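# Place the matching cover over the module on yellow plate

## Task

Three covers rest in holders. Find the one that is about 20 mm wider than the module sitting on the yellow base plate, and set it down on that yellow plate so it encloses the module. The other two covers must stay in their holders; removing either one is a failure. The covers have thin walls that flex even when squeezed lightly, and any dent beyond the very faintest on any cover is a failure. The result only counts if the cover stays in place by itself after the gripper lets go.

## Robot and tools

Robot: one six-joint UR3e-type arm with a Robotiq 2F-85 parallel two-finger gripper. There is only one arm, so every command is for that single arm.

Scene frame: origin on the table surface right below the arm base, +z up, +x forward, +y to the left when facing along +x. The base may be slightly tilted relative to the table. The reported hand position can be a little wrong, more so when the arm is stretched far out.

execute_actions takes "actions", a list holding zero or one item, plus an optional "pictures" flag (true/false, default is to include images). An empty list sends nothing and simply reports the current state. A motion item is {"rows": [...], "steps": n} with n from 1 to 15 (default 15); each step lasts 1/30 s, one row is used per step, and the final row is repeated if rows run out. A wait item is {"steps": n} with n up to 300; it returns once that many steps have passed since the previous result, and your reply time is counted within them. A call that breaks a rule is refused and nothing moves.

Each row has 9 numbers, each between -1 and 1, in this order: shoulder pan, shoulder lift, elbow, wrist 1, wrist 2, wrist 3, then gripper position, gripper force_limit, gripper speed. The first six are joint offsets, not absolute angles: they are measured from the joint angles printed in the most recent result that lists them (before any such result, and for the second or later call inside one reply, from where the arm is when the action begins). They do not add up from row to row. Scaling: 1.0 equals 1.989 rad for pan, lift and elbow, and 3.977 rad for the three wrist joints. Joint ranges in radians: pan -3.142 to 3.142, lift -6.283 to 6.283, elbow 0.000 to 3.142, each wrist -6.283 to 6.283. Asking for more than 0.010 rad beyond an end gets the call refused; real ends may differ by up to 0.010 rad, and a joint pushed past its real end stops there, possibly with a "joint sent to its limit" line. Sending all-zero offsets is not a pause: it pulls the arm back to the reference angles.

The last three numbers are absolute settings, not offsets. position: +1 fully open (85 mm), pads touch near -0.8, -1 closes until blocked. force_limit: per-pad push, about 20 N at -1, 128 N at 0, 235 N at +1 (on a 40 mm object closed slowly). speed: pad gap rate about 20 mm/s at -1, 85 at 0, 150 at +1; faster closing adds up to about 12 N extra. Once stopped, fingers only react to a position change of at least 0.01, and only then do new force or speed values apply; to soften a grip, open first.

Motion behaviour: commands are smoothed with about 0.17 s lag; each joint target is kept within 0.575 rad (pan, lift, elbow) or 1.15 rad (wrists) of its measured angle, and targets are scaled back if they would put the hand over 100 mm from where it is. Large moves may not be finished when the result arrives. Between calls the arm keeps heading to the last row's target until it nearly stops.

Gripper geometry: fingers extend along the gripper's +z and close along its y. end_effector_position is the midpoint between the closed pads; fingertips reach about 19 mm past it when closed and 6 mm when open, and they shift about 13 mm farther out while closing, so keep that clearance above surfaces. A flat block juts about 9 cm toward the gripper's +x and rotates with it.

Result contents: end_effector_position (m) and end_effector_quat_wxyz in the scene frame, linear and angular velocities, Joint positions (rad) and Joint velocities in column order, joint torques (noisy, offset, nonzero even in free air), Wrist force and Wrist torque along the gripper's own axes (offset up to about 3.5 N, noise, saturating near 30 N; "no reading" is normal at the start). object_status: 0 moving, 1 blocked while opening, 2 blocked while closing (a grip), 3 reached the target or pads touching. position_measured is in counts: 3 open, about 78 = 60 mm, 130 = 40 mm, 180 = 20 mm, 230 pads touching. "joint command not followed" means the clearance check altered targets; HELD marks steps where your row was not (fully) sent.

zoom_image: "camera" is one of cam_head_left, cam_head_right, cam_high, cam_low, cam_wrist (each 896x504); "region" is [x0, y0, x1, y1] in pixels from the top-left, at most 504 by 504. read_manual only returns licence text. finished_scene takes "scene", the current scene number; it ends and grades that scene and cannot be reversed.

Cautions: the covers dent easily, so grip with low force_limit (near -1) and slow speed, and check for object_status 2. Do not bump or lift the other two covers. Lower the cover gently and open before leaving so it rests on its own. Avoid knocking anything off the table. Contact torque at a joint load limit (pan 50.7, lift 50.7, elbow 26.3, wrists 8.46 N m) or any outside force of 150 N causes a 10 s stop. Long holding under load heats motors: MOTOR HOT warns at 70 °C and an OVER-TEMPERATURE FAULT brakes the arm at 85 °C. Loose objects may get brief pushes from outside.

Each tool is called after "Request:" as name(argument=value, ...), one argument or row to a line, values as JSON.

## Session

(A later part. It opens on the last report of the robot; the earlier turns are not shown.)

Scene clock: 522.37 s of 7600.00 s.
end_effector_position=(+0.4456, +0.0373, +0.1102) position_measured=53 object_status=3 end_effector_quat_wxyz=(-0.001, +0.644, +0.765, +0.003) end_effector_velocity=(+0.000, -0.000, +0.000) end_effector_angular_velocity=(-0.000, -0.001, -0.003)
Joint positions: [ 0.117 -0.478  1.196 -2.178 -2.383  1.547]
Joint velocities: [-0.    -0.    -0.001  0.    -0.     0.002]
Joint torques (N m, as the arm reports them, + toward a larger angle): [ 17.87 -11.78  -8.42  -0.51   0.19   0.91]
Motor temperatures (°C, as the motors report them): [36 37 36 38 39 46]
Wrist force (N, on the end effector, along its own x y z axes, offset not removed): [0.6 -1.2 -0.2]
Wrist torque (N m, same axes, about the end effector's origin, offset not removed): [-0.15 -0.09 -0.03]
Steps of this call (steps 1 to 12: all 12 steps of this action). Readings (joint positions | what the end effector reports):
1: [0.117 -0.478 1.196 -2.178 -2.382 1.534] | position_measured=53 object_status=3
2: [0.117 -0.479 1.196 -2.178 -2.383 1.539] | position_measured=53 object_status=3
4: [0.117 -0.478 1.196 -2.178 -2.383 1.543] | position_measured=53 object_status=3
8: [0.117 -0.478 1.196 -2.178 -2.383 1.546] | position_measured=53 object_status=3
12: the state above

Request:
execute_actions(
  actions=[
    {"rows": [[-0.001,-0.002,0.001,0,0,0.010,0.6,-1,0],[-0.003,-0.004,0.002,0,0,0.030,0.6,-1,0],[-0.005,-0.007,0.004,-0.001,0,0.055,0.6,-1,0],[-0.008,-0.011,0.006,-0.001,-0.001,0.084,0.6,-1,0],[-0.010,-0.014,0.007,-0.002,-0.001,0.111,0.6,-1,0],[-0.013,-0.018,0.009,-0.002,-0.001,0.138,0.6,-1,0],[-0.016,-0.021,0.011,-0.002,-0.002,0.164,0.6,-1,0],[-0.018,-0.025,0.013,-0.003,-0.002,0.191,0.6,-1,0],[-0.021,-0.028,0.014,-0.003,-0.002,0.218,0.6,-1,0],[-0.023,-0.032,0.016,-0.004,-0.002,0.245,0.6,-1,0],[-0.026,-0.035,0.018,-0.004,-0.003,0.272,0.6,-1,0],[-0.028,-0.039,0.020,-0.004,-0.003,0.295,0.6,-1,0],[-0.030,-0.041,0.021,-0.005,-0.003,0.315,0.6,-1,0],[-0.031,-0.043,0.022,-0.005,-0.003,0.329,0.6,-1,0],[-0.0317,-0.0438,0.0223,-0.0050,-0.0031,0.3354,0.6,-1,0]], "steps": 15},
  ],
  pictures=false,
)

Request:
execute_actions(
  actions=[
    {"steps": 25},
  ],
)

Scene clock: 541.80 s of 7600.00 s.
end_effector_position=(+0.4500, +0.0039, +0.1100) position_measured=53 object_status=3 end_effector_quat_wxyz=(-0.000, +0.938, +0.346, +0.000) end_effector_velocity=(+0.008, -0.080, +0.000) end_effector_angular_velocity=(-0.011, +0.005, -2.820)
Joint positions: [ 0.069 -0.544  1.23  -2.193 -2.392  2.515]
Joint velocities: [-0.113 -0.161  0.082 -0.039 -0.019  2.657]
Joint torques (N m, as the arm reports them, + toward a larger angle): [ 13.25 -15.    -3.76  -1.92  -1.     2.74]
Motor temperatures (°C, as the motors report them): [36 37 36 38 39 46]
Wrist force (N, on the end effector, along its own x y z axes, offset not removed): [-0.4 0.0 0.2]
Wrist torque (N m, same axes, about the end effector's origin, offset not removed): [0.03 0.07 0.04]
Steps of this call (steps 1 to 15: the robot went on to your last target; steps 16 to 90: nothing new was sent; then 15.93 s passed at rest; steps 91 to 105: all 15 steps of this action). Readings (joint positions | what the end effector reports):
91: [0.117 -0.478 1.196 -2.178 -2.382 1.548] | position_measured=53 object_status=3
92: [0.117 -0.478 1.196 -2.178 -2.382 1.554] | position_measured=53 object_status=3
94: [0.114 -0.482 1.198 -2.178 -2.382 1.601] | position_measured=53 object_status=3
98: [0.101 -0.500 1.208 -2.182 -2.386 1.854] | position_measured=53 object_status=3
105: the state above

Scene clock: 542.63 s of 7600.00 s.
end_effector_position=(+0.4509, -0.0067, +0.1100) position_measured=53 object_status=3 end_effector_quat_wxyz=(+0.000, +0.987, +0.160, -0.000) end_effector_velocity=(-0.000, +0.000, -0.000) end_effector_angular_velocity=(-0.000, +0.000, -0.004)
Joint positions: [ 0.054 -0.565  1.241 -2.197 -2.395  2.881]
Joint velocities: [-0.     0.001  0.    -0.    -0.     0.004]
Joint torques (N m, as the arm reports them, + toward a larger angle): [ 12.59 -15.1   -4.2   -1.88  -1.     0.87]
Motor temperatures (°C, as the motors report them): [36 37 36 38 39 46]
Wrist force (N, on the end effector, along its own x y z axes, offset not removed): [-0.2 0.2 0.2]
Wrist torque (N m, same axes, about the end effector's origin, offset not removed): [0.09 0.09 0.06]
Steps of this call (steps 1 to 25: the robot went on to your last target). Readings (joint positions | what the end effector reports):
1: [0.065 -0.549 1.232 -2.194 -2.393 2.600] | position_measured=53 object_status=3
2: [0.063 -0.553 1.234 -2.195 -2.393 2.668] | position_measured=53 object_status=3
4: [0.059 -0.558 1.237 -2.196 -2.394 2.761] | position_measured=53 object_status=3
8: [0.056 -0.563 1.239 -2.197 -2.395 2.843] | position_measured=53 object_status=3
25: the state above

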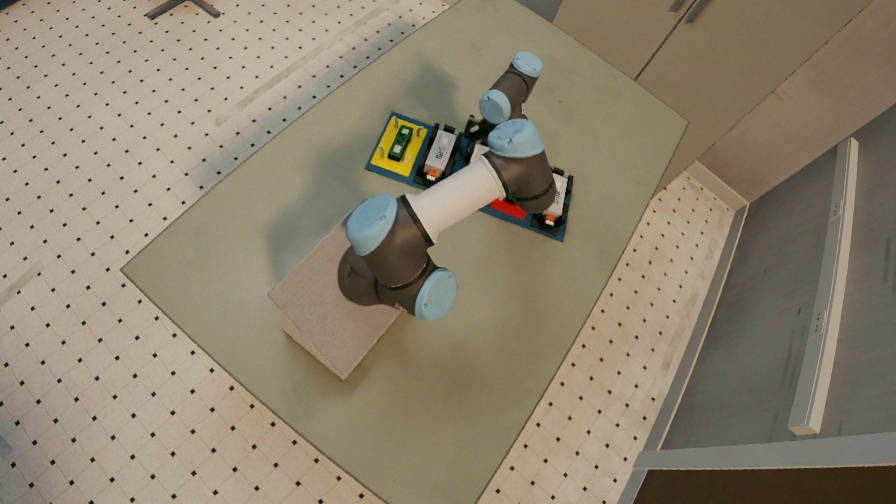

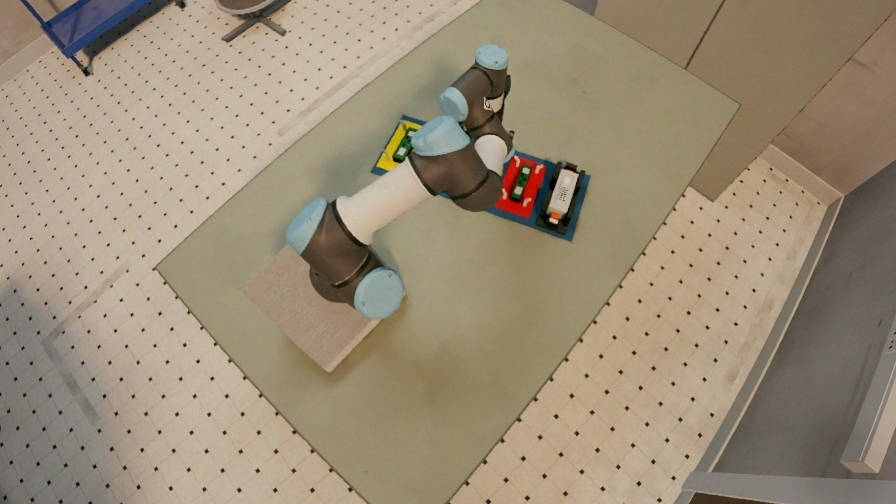

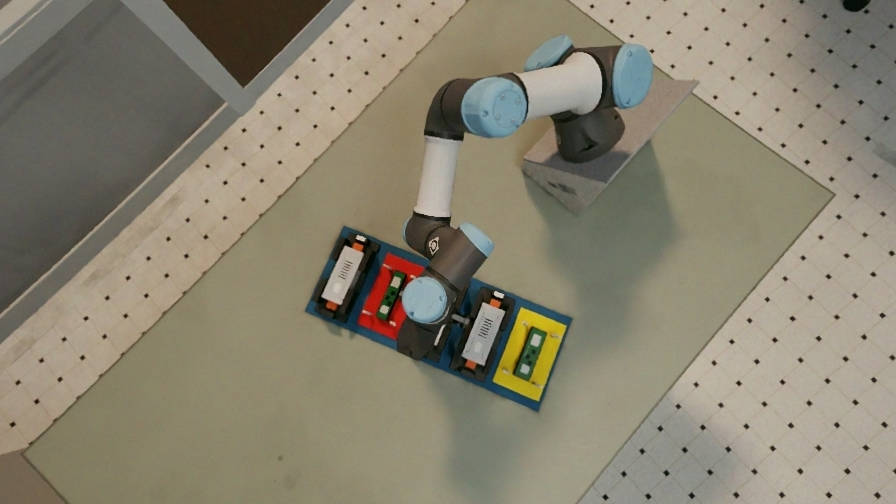

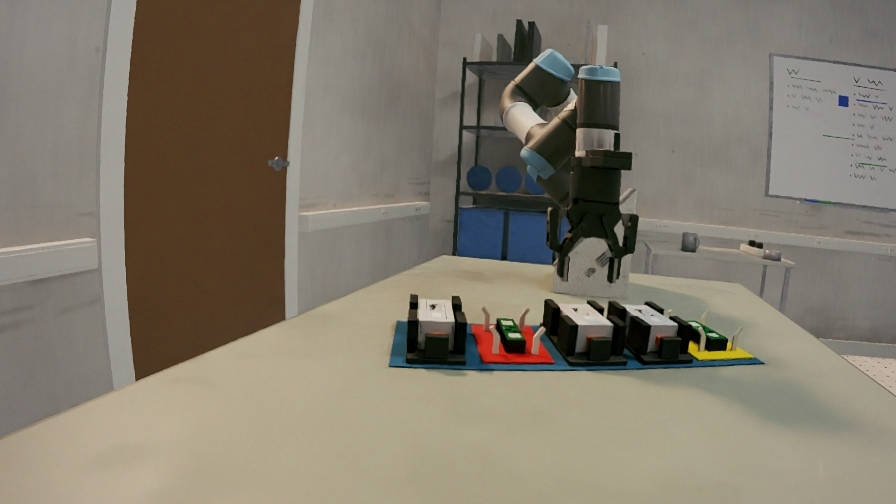

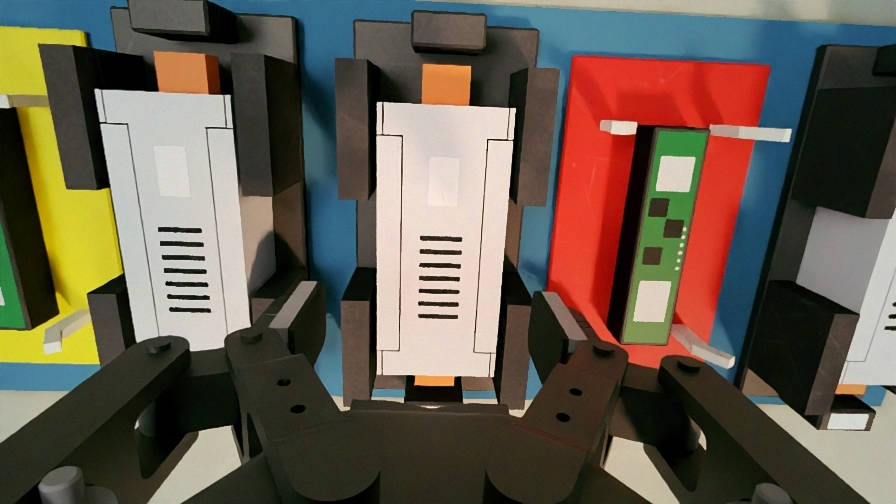

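Request:
execute_actions(
  actions=[
    {"rows": [[-0.002,0.003,-0.001,-0.002,0,-0.001,0.6,-1,0],[-0.004,0.007,-0.003,-0.004,0,-0.003,0.6,-1,0],[-0.007,0.011,-0.005,-0.007,0,-0.005,0.6,-1,0],[-0.009,0.016,-0.007,-0.0095,0,-0.007,0.6,-1,0],[-0.012,0.020,-0.009,-0.012,0,-0.009,0.6,-1,0],[-0.0145,0.0245,-0.011,-0.015,0,-0.011,0.6,-1,0],[-0.017,0.029,-0.013,-0.0175,0,-0.013,0.6,-1,0],[-0.0195,0.033,-0.015,-0.020,0,-0.0145,0.6,-1,0],[-0.022,0.037,-0.0165,-0.0225,0,-0.016,0.6,-1,0],[-0.0235,0.0395,-0.0177,-0.024,-0.0003,-0.0173,0.6,-1,0],[-0.0245,0.0410,-0.0183,-0.0249,-0.0003,-0.01805,0.6,-1,0]], "steps": 15},
  ],
  pictures=false,
)

Request:
execute_actions(
  actions=[
    {"steps": 14},
  ],
)

Scene clock: 601.70 s of 7600.00 s.
end_effector_position=(+0.4608, -0.0070, +0.0836) position_measured=53 object_status=3 end_effector_quat_wxyz=(+0.000, +0.987, +0.159, +0.000) end_effector_velocity=(+0.009, -0.001, -0.029) end_effector_angular_velocity=(-0.003, -0.000, -0.002)
Joint positions: [ 0.011 -0.493  1.208 -2.285 -2.396  2.817]
Joint velocities: [-0.047  0.078 -0.035 -0.095 -0.003 -0.067]
Joint torques (N m, as the arm reports them, + toward a larger angle): [ 13.61 -12.95  -7.67  -1.86  -0.98  -0.85]
Motor temperatures (°C, as the motors report them): [36 37 36 38 39 46]
Wrist force (N, on the end effector, along its own x y z axes, offset not removed): [-0.8 0.0 0.3]
Wrist torque (N m, same axes, about the end effector's origin, offset not removed): [0.04 0.18 -0.03]
Steps of this call (steps 1 to 15: the robot went on to your last target; steps 16 to 90: nothing new was sent; then 55.57 s passed at rest; steps 91 to 105: all 15 steps of this action). Readings (joint positions | what the end effector reports):
91: [0.054 -0.565 1.241 -2.198 -2.395 2.881] | position_measured=53 object_status=3
92: [0.053 -0.564 1.240 -2.199 -2.395 2.880] | position_measured=53 object_status=3
94: [0.050 -0.558 1.238 -2.206 -2.395 2.875] | position_measured=53 object_status=3
98: [0.035 -0.534 1.226 -2.236 -2.395 2.852] | position_measured=53 object_status=3
105: the state above

Scene clock: 602.17 s of 7600.00 s.
end_effector_position=(+0.4618, -0.0072, +0.0803) position_measured=53 object_status=3 end_effector_quat_wxyz=(+0.000, +0.987, +0.159, +0.000) end_effector_velocity=(+0.000, +0.000, -0.001) end_effector_angular_velocity=(-0.000, +0.000, +0.001)
Joint positions: [ 0.005 -0.484  1.204 -2.296 -2.396  2.809]
Joint velocities: [-0.001  0.001 -0.001 -0.001 -0.    -0.002]
Joint torques (N m, as the arm reports them, + toward a larger angle): [ 13.67 -11.94  -7.97  -1.83  -1.02  -0.89]
Motor temperatures (°C, as the motors report them): [36 37 36 38 39 46]
Wrist force (N, on the end effector, along its own x y z axes, offset not removed): [-0.2 -0.6 -0.7]
Wrist torque (N m, same axes, about the end effector's origin, offset not removed): [-0.01 0.04 0.00]
Steps of this call (steps 1 to 14: the robot went on to your last target). Readings (joint positions | what the end effector reports):
1: [0.009 -0.490 1.207 -2.288 -2.396 2.815] | position_measured=53 object_status=3
2: [0.008 -0.489 1.206 -2.290 -2.396 2.813] | position_measured=53 object_status=3
4: [0.007 -0.486 1.205 -2.293 -2.396 2.811] | position_measured=53 object_status=3
8: [0.006 -0.484 1.205 -2.295 -2.396 2.810] | position_measured=53 object_status=3
14: the state above

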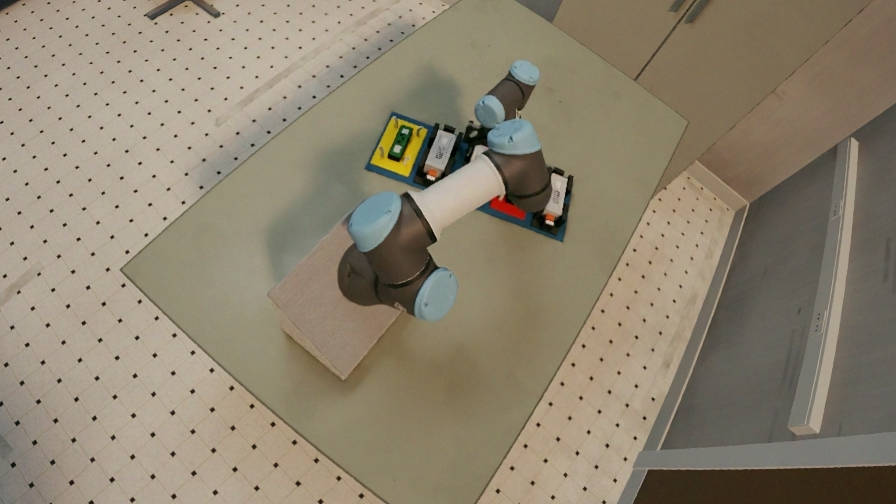

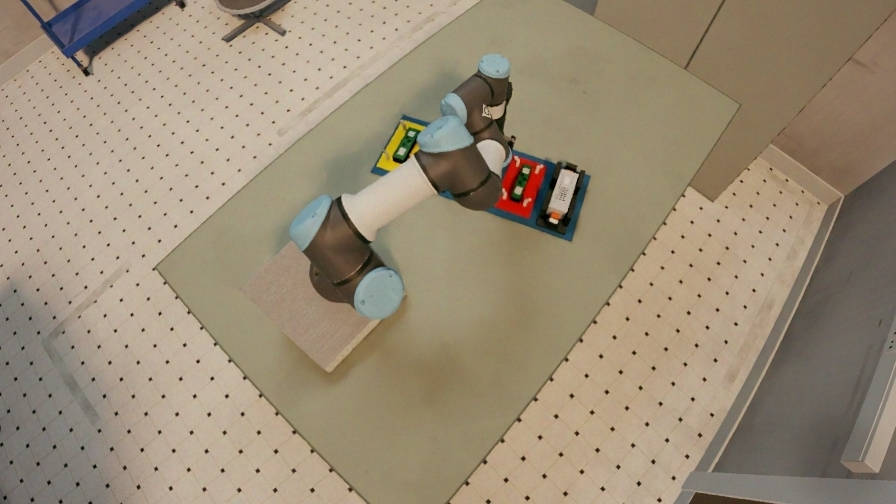

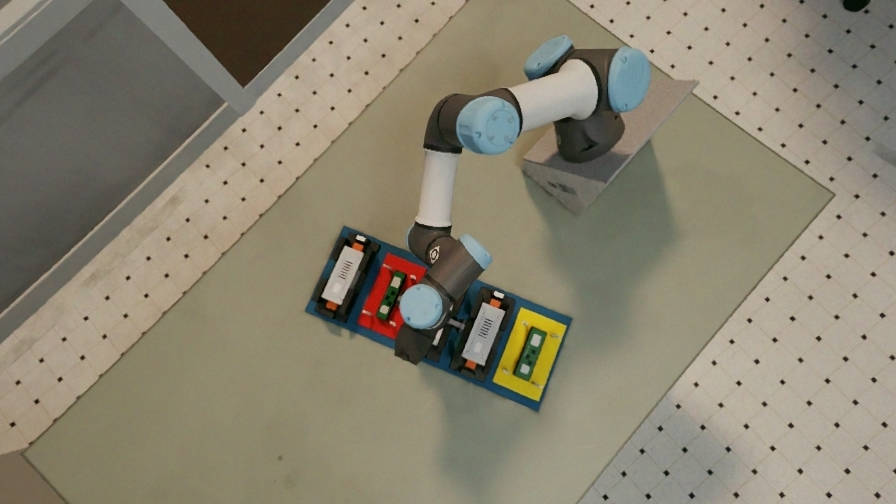

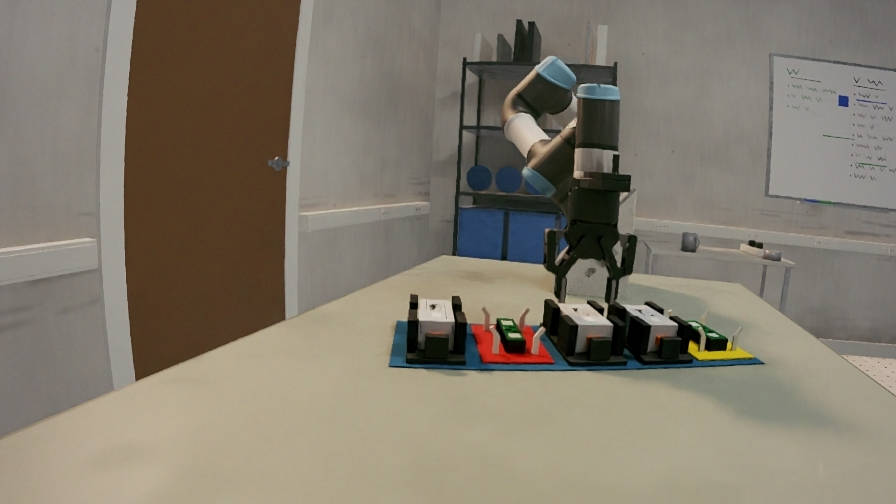

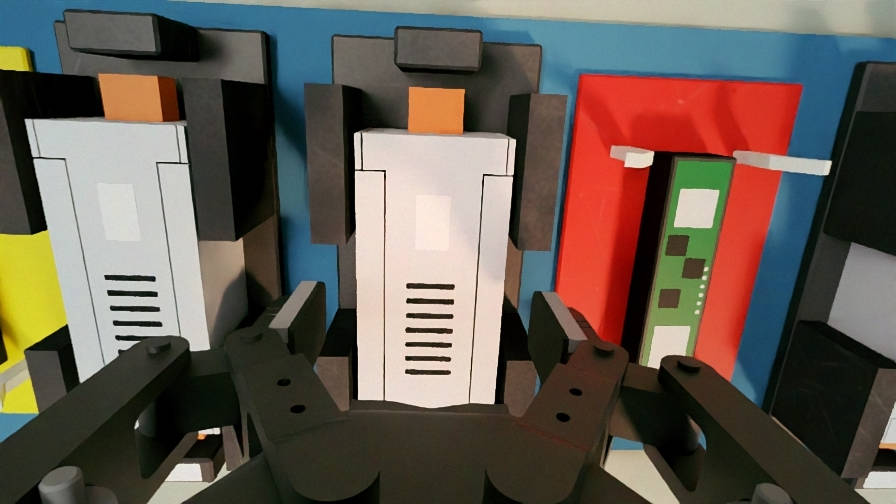

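Request:
execute_actions(
  actions=[
    {"rows": [[-0.0017,0.0021,0.0006,-0.0023,0,-0.0013,0.6,-1,0],[-0.0042,0.0051,0.0015,-0.0056,0.0001,-0.0031,0.6,-1,0],[-0.007,0.0085,0.0025,-0.0093,0.0001,-0.0051,0.6,-1,0],[-0.0098,0.012,0.0035,-0.013,0.0002,-0.0072,0.6,-1,0],[-0.0126,0.0154,0.0044,-0.0167,0.0003,-0.0093,0.6,-1,0],[-0.0154,0.0188,0.0054,-0.0204,0.0003,-0.0113,0.6,-1,0],[-0.0182,0.0222,0.0064,-0.0241,0.0004,-0.0134,0.6,-1,0],[-0.021,0.0256,0.0074,-0.0278,0.0004,-0.0154,0.6,-1,0],[-0.0238,0.029,0.0084,-0.0316,0.0005,-0.0175,0.6,-1,0],[-0.0266,0.0325,0.0094,-0.0353,0.0006,-0.0195,0.6,-1,0],[-0.0294,0.0359,0.0104,-0.039,0.0006,-0.0216,0.6,-1,0],[-0.0318,0.0389,0.0112,-0.0422,0.0007,-0.0234,0.6,-1,0],[-0.0336,0.041,0.0118,-0.0445,0.0007,-0.0247,0.6,-1,0],[-0.03495,0.0427,0.01233,-0.0464,0.00073,-0.02572,0.6,-1,0]], "steps": 15},
  ],
  pictures=false,
)

Request:
execute_actions(
  actions=[
    {"steps": 18},
  ],
)

Scene clock: 650.27 s of 7600.00 s.
end_effector_position=(+0.4624, -0.0073, +0.0465) position_measured=53 object_status=3 end_effector_quat_wxyz=(+0.000, +0.987, +0.159, +0.000) end_effector_velocity=(-0.003, -0.001, -0.075) end_effector_angular_velocity=(-0.003, +0.002, -0.000)
Joint positions: [-0.049 -0.417  1.223 -2.441 -2.394  2.729]
Joint velocities: [-0.121  0.149  0.043 -0.32   0.005 -0.176]
Joint torques (N m, as the arm reports them, + toward a larger angle): [ 14.43 -12.14  -3.28  -2.03   0.9   -0.87]
Motor temperatures (°C, as the motors report them): [36 37 36 38 39 46]
Wrist force (N, on the end effector, along its own x y z axes, offset not removed): [0.2 0.2 -0.2]
Wrist torque (N m, same axes, about the end effector's origin, offset not removed): [0.15 0.00 0.02]
Steps of this call (steps 1 to 30: the robot went on to your last target; steps 31 to 90: nothing new was sent; then 44.60 s passed at rest; steps 91 to 105: all 15 steps of this action). Readings (joint positions | what the end effector reports):
91: [0.005 -0.483 1.204 -2.297 -2.396 2.809] | position_measured=53 object_status=3
92: [0.005 -0.483 1.204 -2.298 -2.396 2.808] | position_measured=53 object_status=3
94: [0.001 -0.478 1.205 -2.308 -2.396 2.802] | position_measured=53 object_status=3
98: [-0.015 -0.459 1.211 -2.349 -2.395 2.780] | position_measured=53 object_status=3
105: the state above

Scene clock: 650.87 s of 7600.00 s.
end_effector_position=(+0.4619, -0.0075, +0.0373) position_measured=53 object_status=3 end_effector_quat_wxyz=(+0.000, +0.987, +0.159, +0.000) end_effector_velocity=(-0.000, -0.000, -0.001) end_effector_angular_velocity=(-0.000, +0.000, -0.001)
Joint positions: [-0.064 -0.399  1.229 -2.481 -2.393  2.707]
Joint velocities: [-0.002  0.001  0.    -0.003 -0.    -0.001]
Joint torques (N m, as the arm reports them, + toward a larger angle): [ 13.19 -11.97  -3.03  -1.83   0.93  -0.87]
Motor temperatures (°C, as the motors report them): [36 37 36 38 39 46]
Wrist force (N, on the end effector, along its own x y z axes, offset not removed): [-0.6 -0.7 0.4]
Wrist torque (N m, same axes, about the end effector's origin, offset not removed): [-0.08 0.15 0.07]
Steps of this call (steps 1 to 18: the robot went on to your last target). Readings (joint positions | what the end effector reports):
1: [-0.053 -0.413 1.225 -2.450 -2.394 2.723] | position_measured=53 object_status=3
2: [-0.056 -0.409 1.226 -2.458 -2.393 2.719] | position_measured=53 object_status=3
4: [-0.059 -0.405 1.227 -2.468 -2.393 2.714] | position_measured=53 object_status=3
8: [-0.063 -0.401 1.228 -2.477 -2.393 2.709] | position_measured=53 object_status=3
18: the state above

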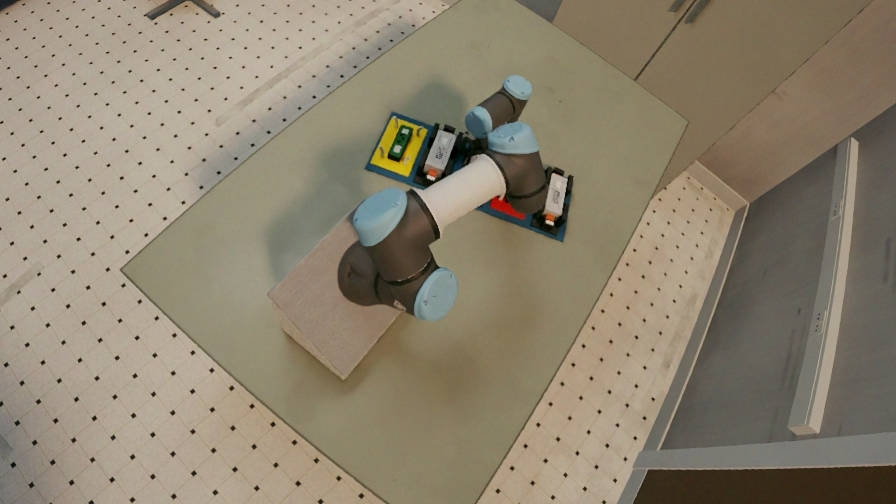

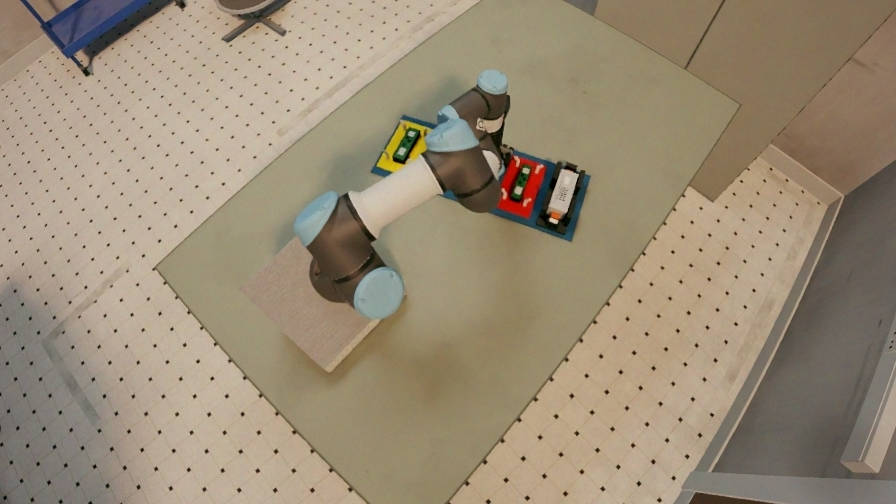

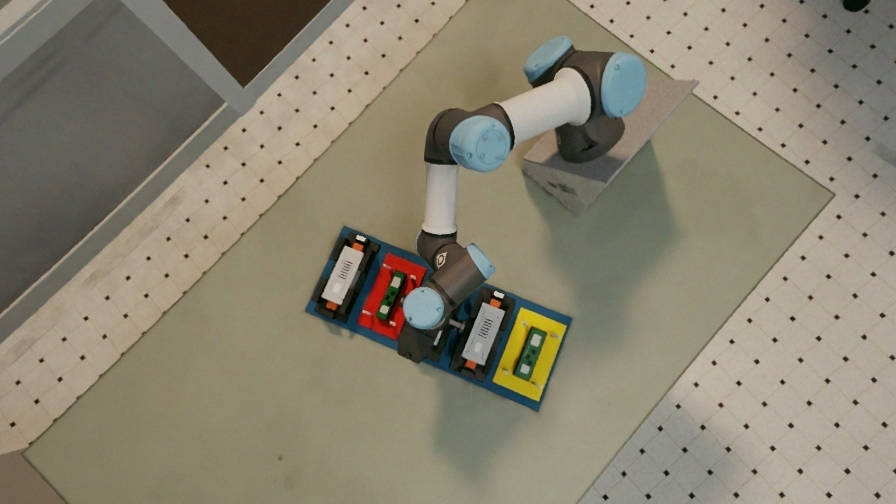

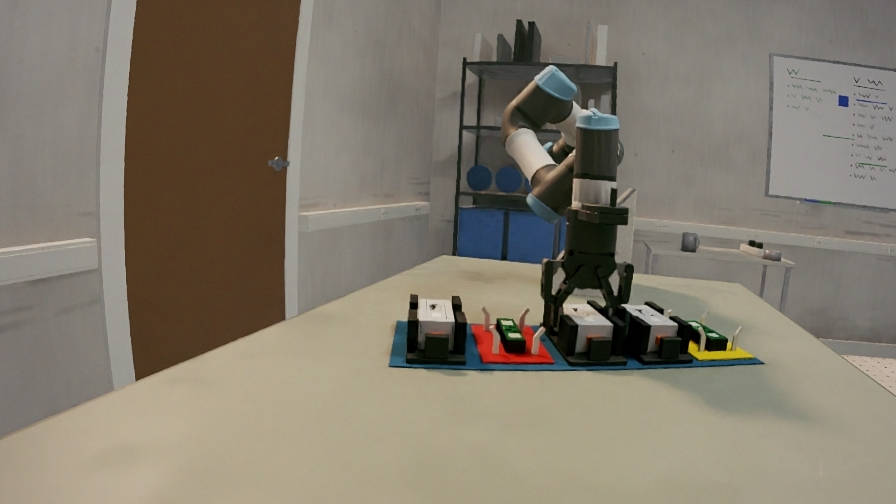

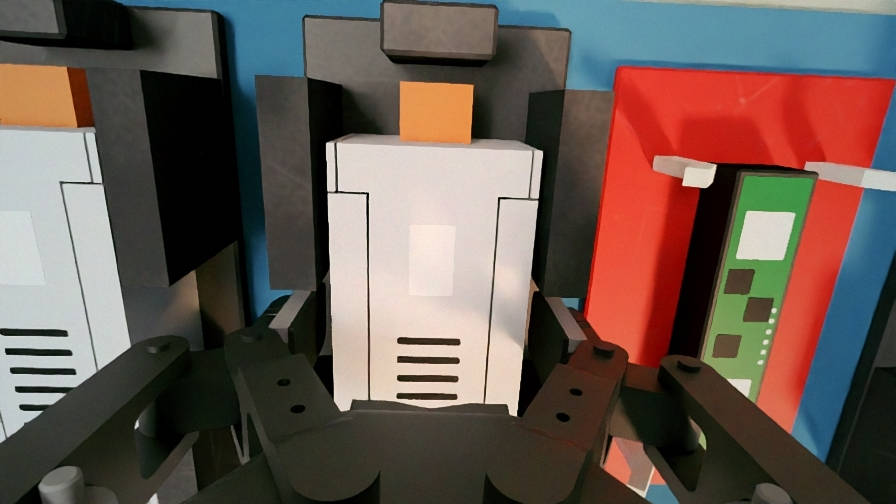

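Request:
execute_actions(
  actions=[
    {"rows": [[0,0,0,0,0,0,-1,-1,-1]], "steps": 15},
  ],
  pictures=false,
)

Request:
execute_actions(
  actions=[
    {"steps": 22},
  ],
)

Scene clock: 660.37 s of 7600.00 s.
end_effector_position=(+0.4619, -0.0075, +0.0373) position_measured=75 object_status=0 end_effector_quat_wxyz=(+0.000, +0.987, +0.159, +0.000) end_effector_velocity=(+0.000, -0.000, +0.001) end_effector_angular_velocity=(-0.000, -0.001, -0.002)
Joint positions: [-0.064 -0.399  1.229 -2.481 -2.393  2.707]
Joint velocities: [ 0.001 -0.001  0.    -0.    -0.     0.002]
Joint torques (N m, as the arm reports them, + toward a larger angle): [ 19.14 -14.95  -4.02  -0.54   0.8    0.87]
Motor temperatures (°C, as the motors report them): [36 37 36 38 39 46]
Wrist force (N, on the end effector, along its own x y z axes, offset not removed): [-0.4 0.1 -0.2]
Wrist torque (N m, same axes, about the end effector's origin, offset not removed): [0.09 0.12 0.00]
Steps of this call (steps 1 to 15: the robot went on to your last target; steps 16 to 90: nothing new was sent; then 6.00 s passed at rest; steps 91 to 105: all 15 steps of this action). Readings (joint positions | what the end effector reports):
91: [-0.064 -0.399 1.229 -2.481 -2.393 2.707] | position_measured=53 object_status=0
92: [-0.064 -0.399 1.229 -2.481 -2.393 2.707] | position_measured=54 object_status=0
94: [-0.064 -0.399 1.229 -2.481 -2.393 2.707] | position_measured=56 object_status=0
98: [-0.064 -0.399 1.229 -2.481 -2.393 2.707] | position_measured=62 object_status=0
105: the state above

Scene clock: 661.10 s of 7600.00 s.
end_effector_position=(+0.4619, -0.0075, +0.0374) position_measured=100 object_status=2 end_effector_quat_wxyz=(+0.000, +0.987, +0.159, +0.000) end_effector_velocity=(+0.000, -0.000, -0.000) end_effector_angular_velocity=(-0.000, -0.001, -0.002)
Joint positions: [-0.064 -0.399  1.229 -2.481 -2.393  2.707]
Joint velocities: [-0.001 -0.    -0.    -0.002 -0.     0.   ]
Joint torques (N m, as the arm reports them, + toward a larger angle): [ 14.58 -12.18  -5.49  -0.45   0.71   0.9 ]
Motor temperatures (°C, as the motors report them): [36 37 36 38 39 46]
Wrist force (N, on the end effector, along its own x y z axes, offset not removed): [-0.8 0.2 -5.5]
Wrist torque (N m, same axes, about the end effector's origin, offset not removed): [-0.02 0.14 -0.23]
Steps of this call (steps 1 to 15: the robot went on to your last target; steps 16 to 22: nothing new was sent). Readings (joint positions | what the end effector reports):
1: [-0.064 -0.399 1.229 -2.481 -2.393 2.707] | position_measured=77 object_status=0
2: [-0.064 -0.399 1.229 -2.481 -2.393 2.707] | position_measured=78 object_status=0
4: [-0.064 -0.399 1.229 -2.481 -2.393 2.707] | position_measured=82 object_status=0
8: [-0.064 -0.399 1.229 -2.481 -2.393 2.707] | position_measured=89 object_status=0
22: the state above
The arm was judged still, so your last target was given up. Only a new action makes it travel on or press farther. Fingers that are still opening or closing keep moving.

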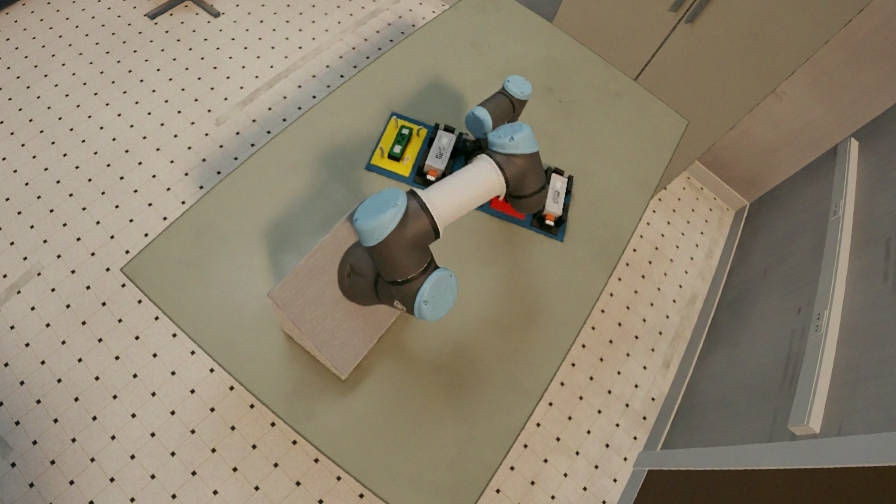

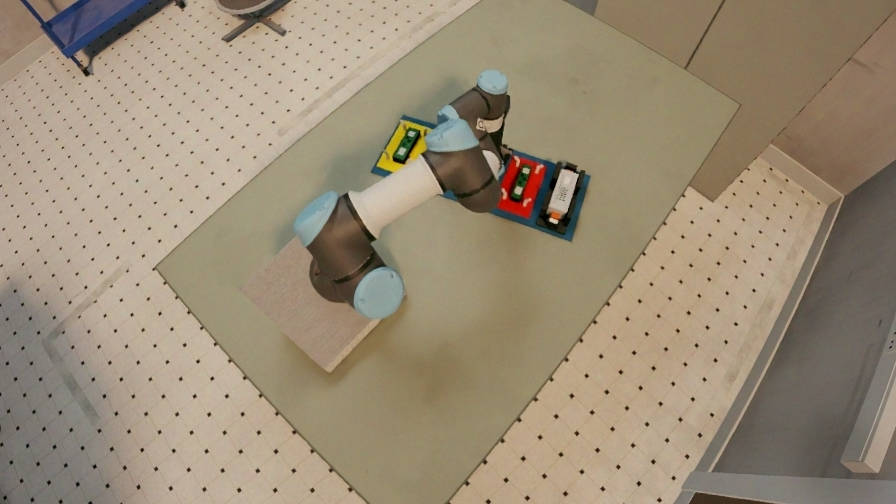

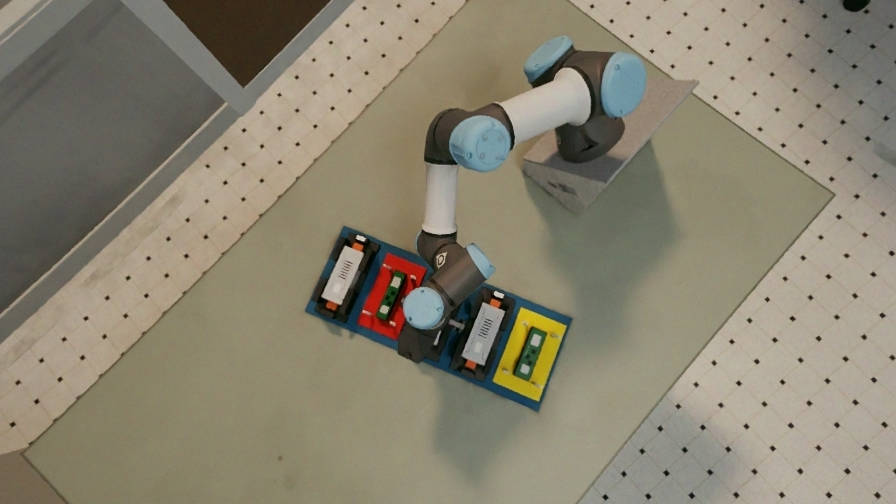

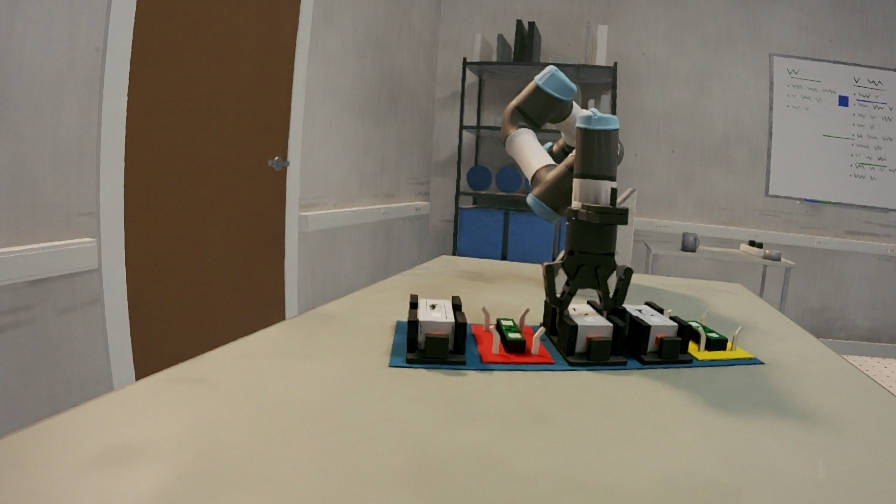

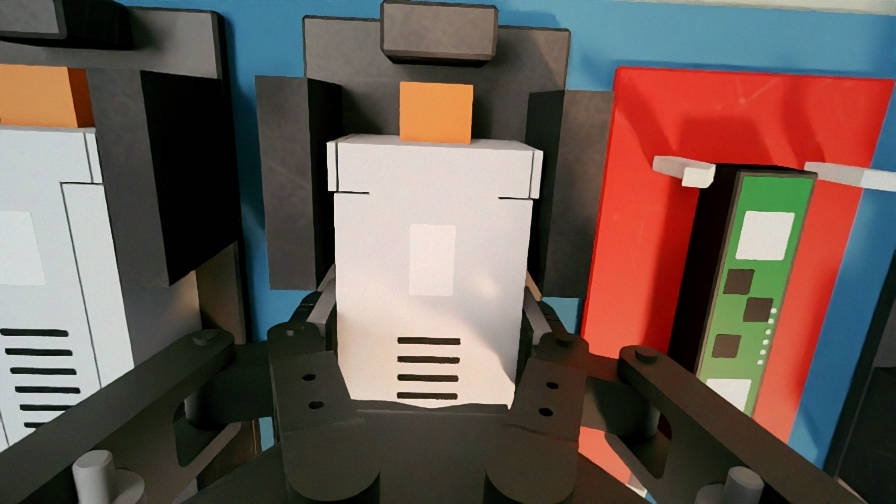

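Request:
execute_actions(
  actions=[
    {"rows": [[0.0003,-0.0004,-0.0001,0.0004,0,-0.0005,-1,-1,-1],[0.0007,-0.0008,-0.0002,0.0009,0,-0.001,-1,-1,-1],[0.001,-0.0012,-0.0003,0.0013,0,-0.0015,-1,-1,-1],[0.0013,-0.0016,-0.0005,0.0017,0,-0.002,-1,-1,-1],[0.0016,-0.002,-0.0006,0.0022,0,-0.0018,-1,-1,-1],[0.002,-0.0024,-0.0007,0.0026,0,-0.0016,-1,-1,-1],[0.0023,-0.0028,-0.0008,0.003,0,-0.0013,-1,-1,-1],[0.0026,-0.0032,-0.0009,0.0035,0,-0.0011,-1,-1,-1],[0.0029,-0.0036,-0.001,0.0039,0,-0.0008,-1,-1,-1],[0.0033,-0.004,-0.0011,0.0043,-0.0001,-0.0006,-1,-1,-1]], "steps": 15},
  ],
  pictures=false,
)

Request:
execute_actions(
  actions=[
    {"steps": 8},
  ],
)

Scene clock: 686.50 s of 7600.00 s.
end_effector_position=(+0.4621, -0.0074, +0.0409) position_measured=100 object_status=2 end_effector_quat_wxyz=(+0.000, +0.986, +0.165, +0.000) end_effector_velocity=(-0.000, +0.000, +0.003) end_effector_angular_velocity=(-0.001, +0.002, +0.005)
Joint positions: [-0.058 -0.406  1.227 -2.465 -2.393  2.704]
Joint velocities: [ 0.006 -0.006 -0.002  0.017 -0.002  0.006]
Joint torques (N m, as the arm reports them, + toward a larger angle): [ 20.78 -16.66  -7.96  -0.76  -0.46   1.07]
Motor temperatures (°C, as the motors report them): [36 37 36 38 39 46]
Wrist force (N, on the end effector, along its own x y z axes, offset not removed): [-0.5 1.5 5.3]
Wrist torque (N m, same axes, about the end effector's origin, offset not removed): [-0.05 0.08 -0.26]
Steps of this call (steps 1 to 90: nothing new was sent; then 21.90 s passed at rest; steps 91 to 105: all 15 steps of this action). Readings (joint positions | what the end effector reports):
91: [-0.064 -0.399 1.229 -2.481 -2.393 2.707] | position_measured=100 object_status=2
92: [-0.064 -0.399 1.229 -2.480 -2.393 2.707] | position_measured=100 object_status=2
94: [-0.064 -0.399 1.229 -2.479 -2.393 2.705] | position_measured=100 object_status=2
98: [-0.062 -0.402 1.228 -2.474 -2.393 2.702] | position_measured=100 object_status=2
105: the state above

Scene clock: 686.77 s of 7600.00 s.
end_effector_position=(+0.4622, -0.0074, +0.0413) position_measured=100 object_status=2 end_effector_quat_wxyz=(+0.000, +0.986, +0.165, +0.000) end_effector_velocity=(+0.000, +0.000, +0.001) end_effector_angular_velocity=(-0.000, -0.000, +0.001)
Joint positions: [-0.058 -0.407  1.227 -2.464 -2.394  2.704]
Joint velocities: [ 0.001 -0.001 -0.     0.002 -0.     0.001]
Joint torques (N m, as the arm reports them, + toward a larger angle): [ 21.46 -16.16  -7.65  -0.81  -0.56   1.13]
Motor temperatures (°C, as the motors report them): [36 37 36 38 39 46]
Wrist force (N, on the end effector, along its own x y z axes, offset not removed): [-0.9 0.7 5.2]
Wrist torque (N m, same axes, about the end effector's origin, offset not removed): [-0.14 0.14 -0.19]
Steps of this call (steps 1 to 8: the robot went on to your last target). Readings (joint positions | what the end effector reports):
1: [-0.058 -0.406 1.227 -2.465 -2.393 2.704] | position_measured=100 object_status=2
2: [-0.058 -0.406 1.227 -2.465 -2.393 2.704] | position_measured=100 object_status=2
4: [-0.058 -0.407 1.227 -2.464 -2.393 2.704] | position_measured=100 object_status=2
8: the state above

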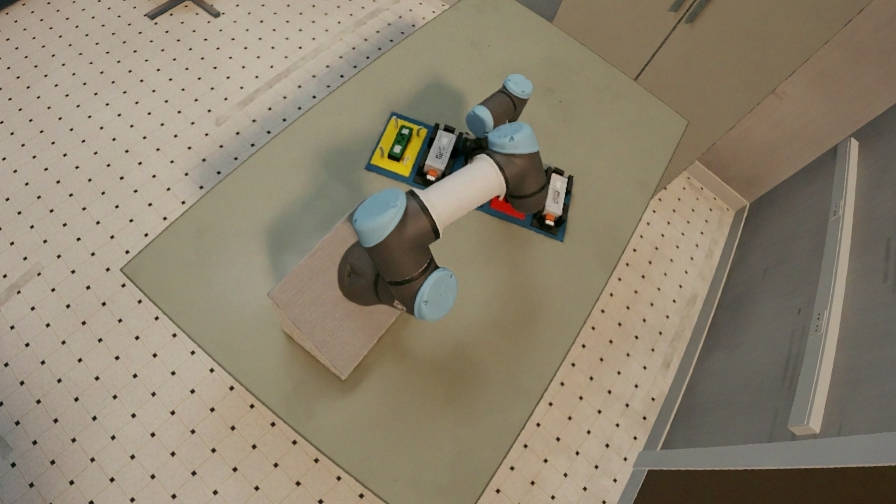

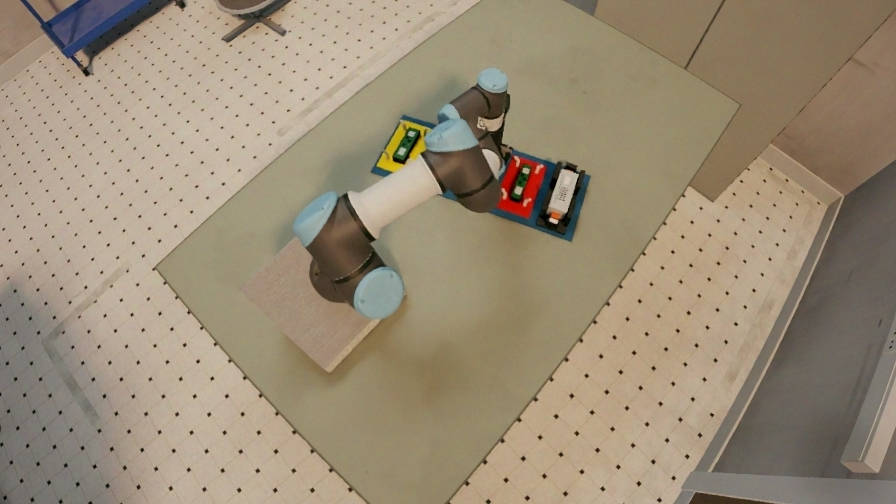

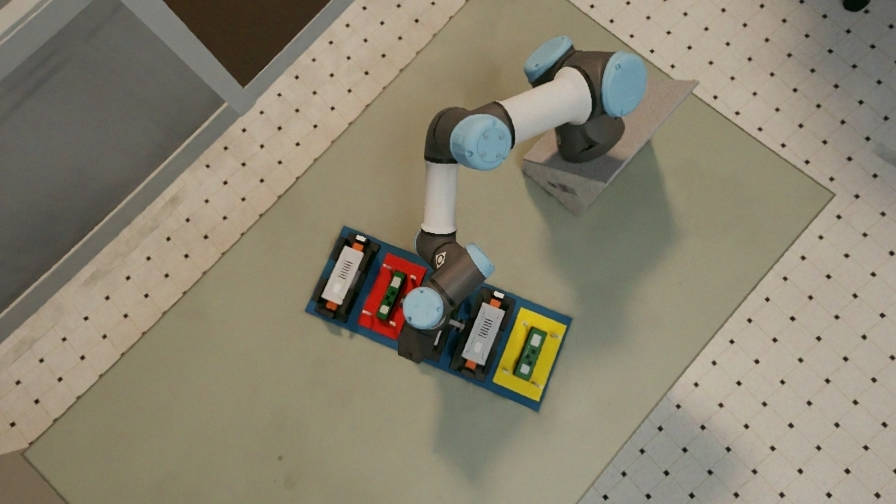

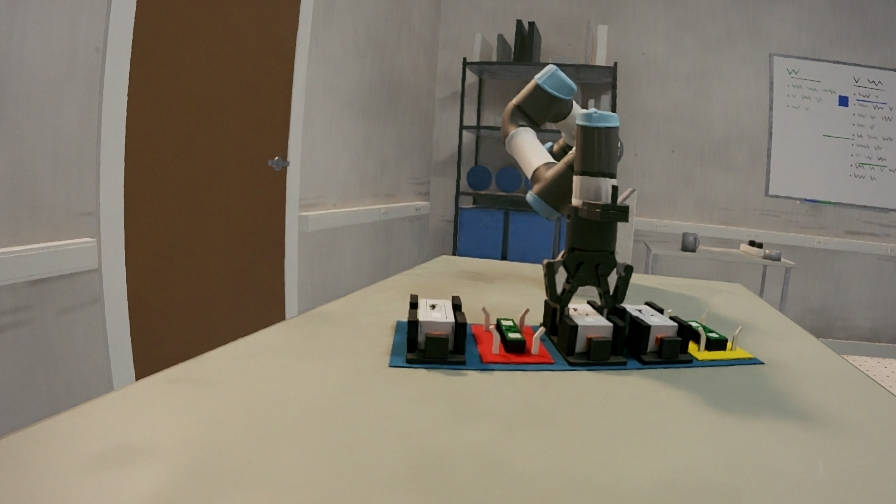

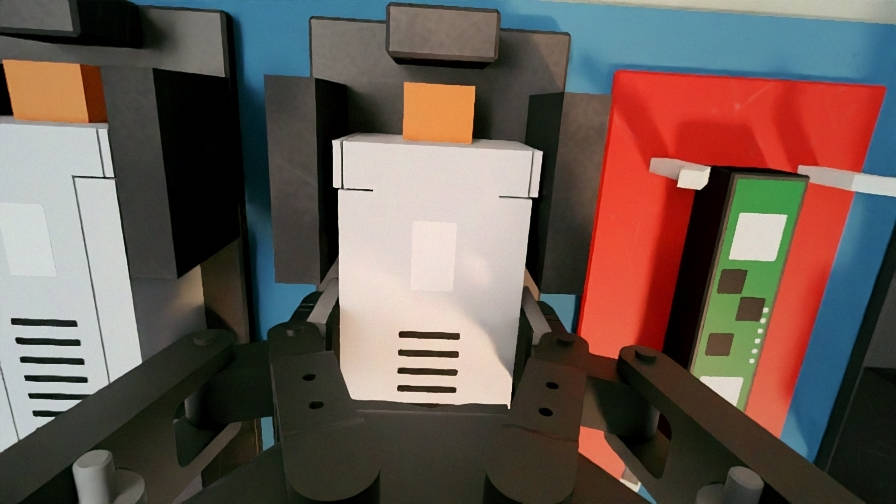

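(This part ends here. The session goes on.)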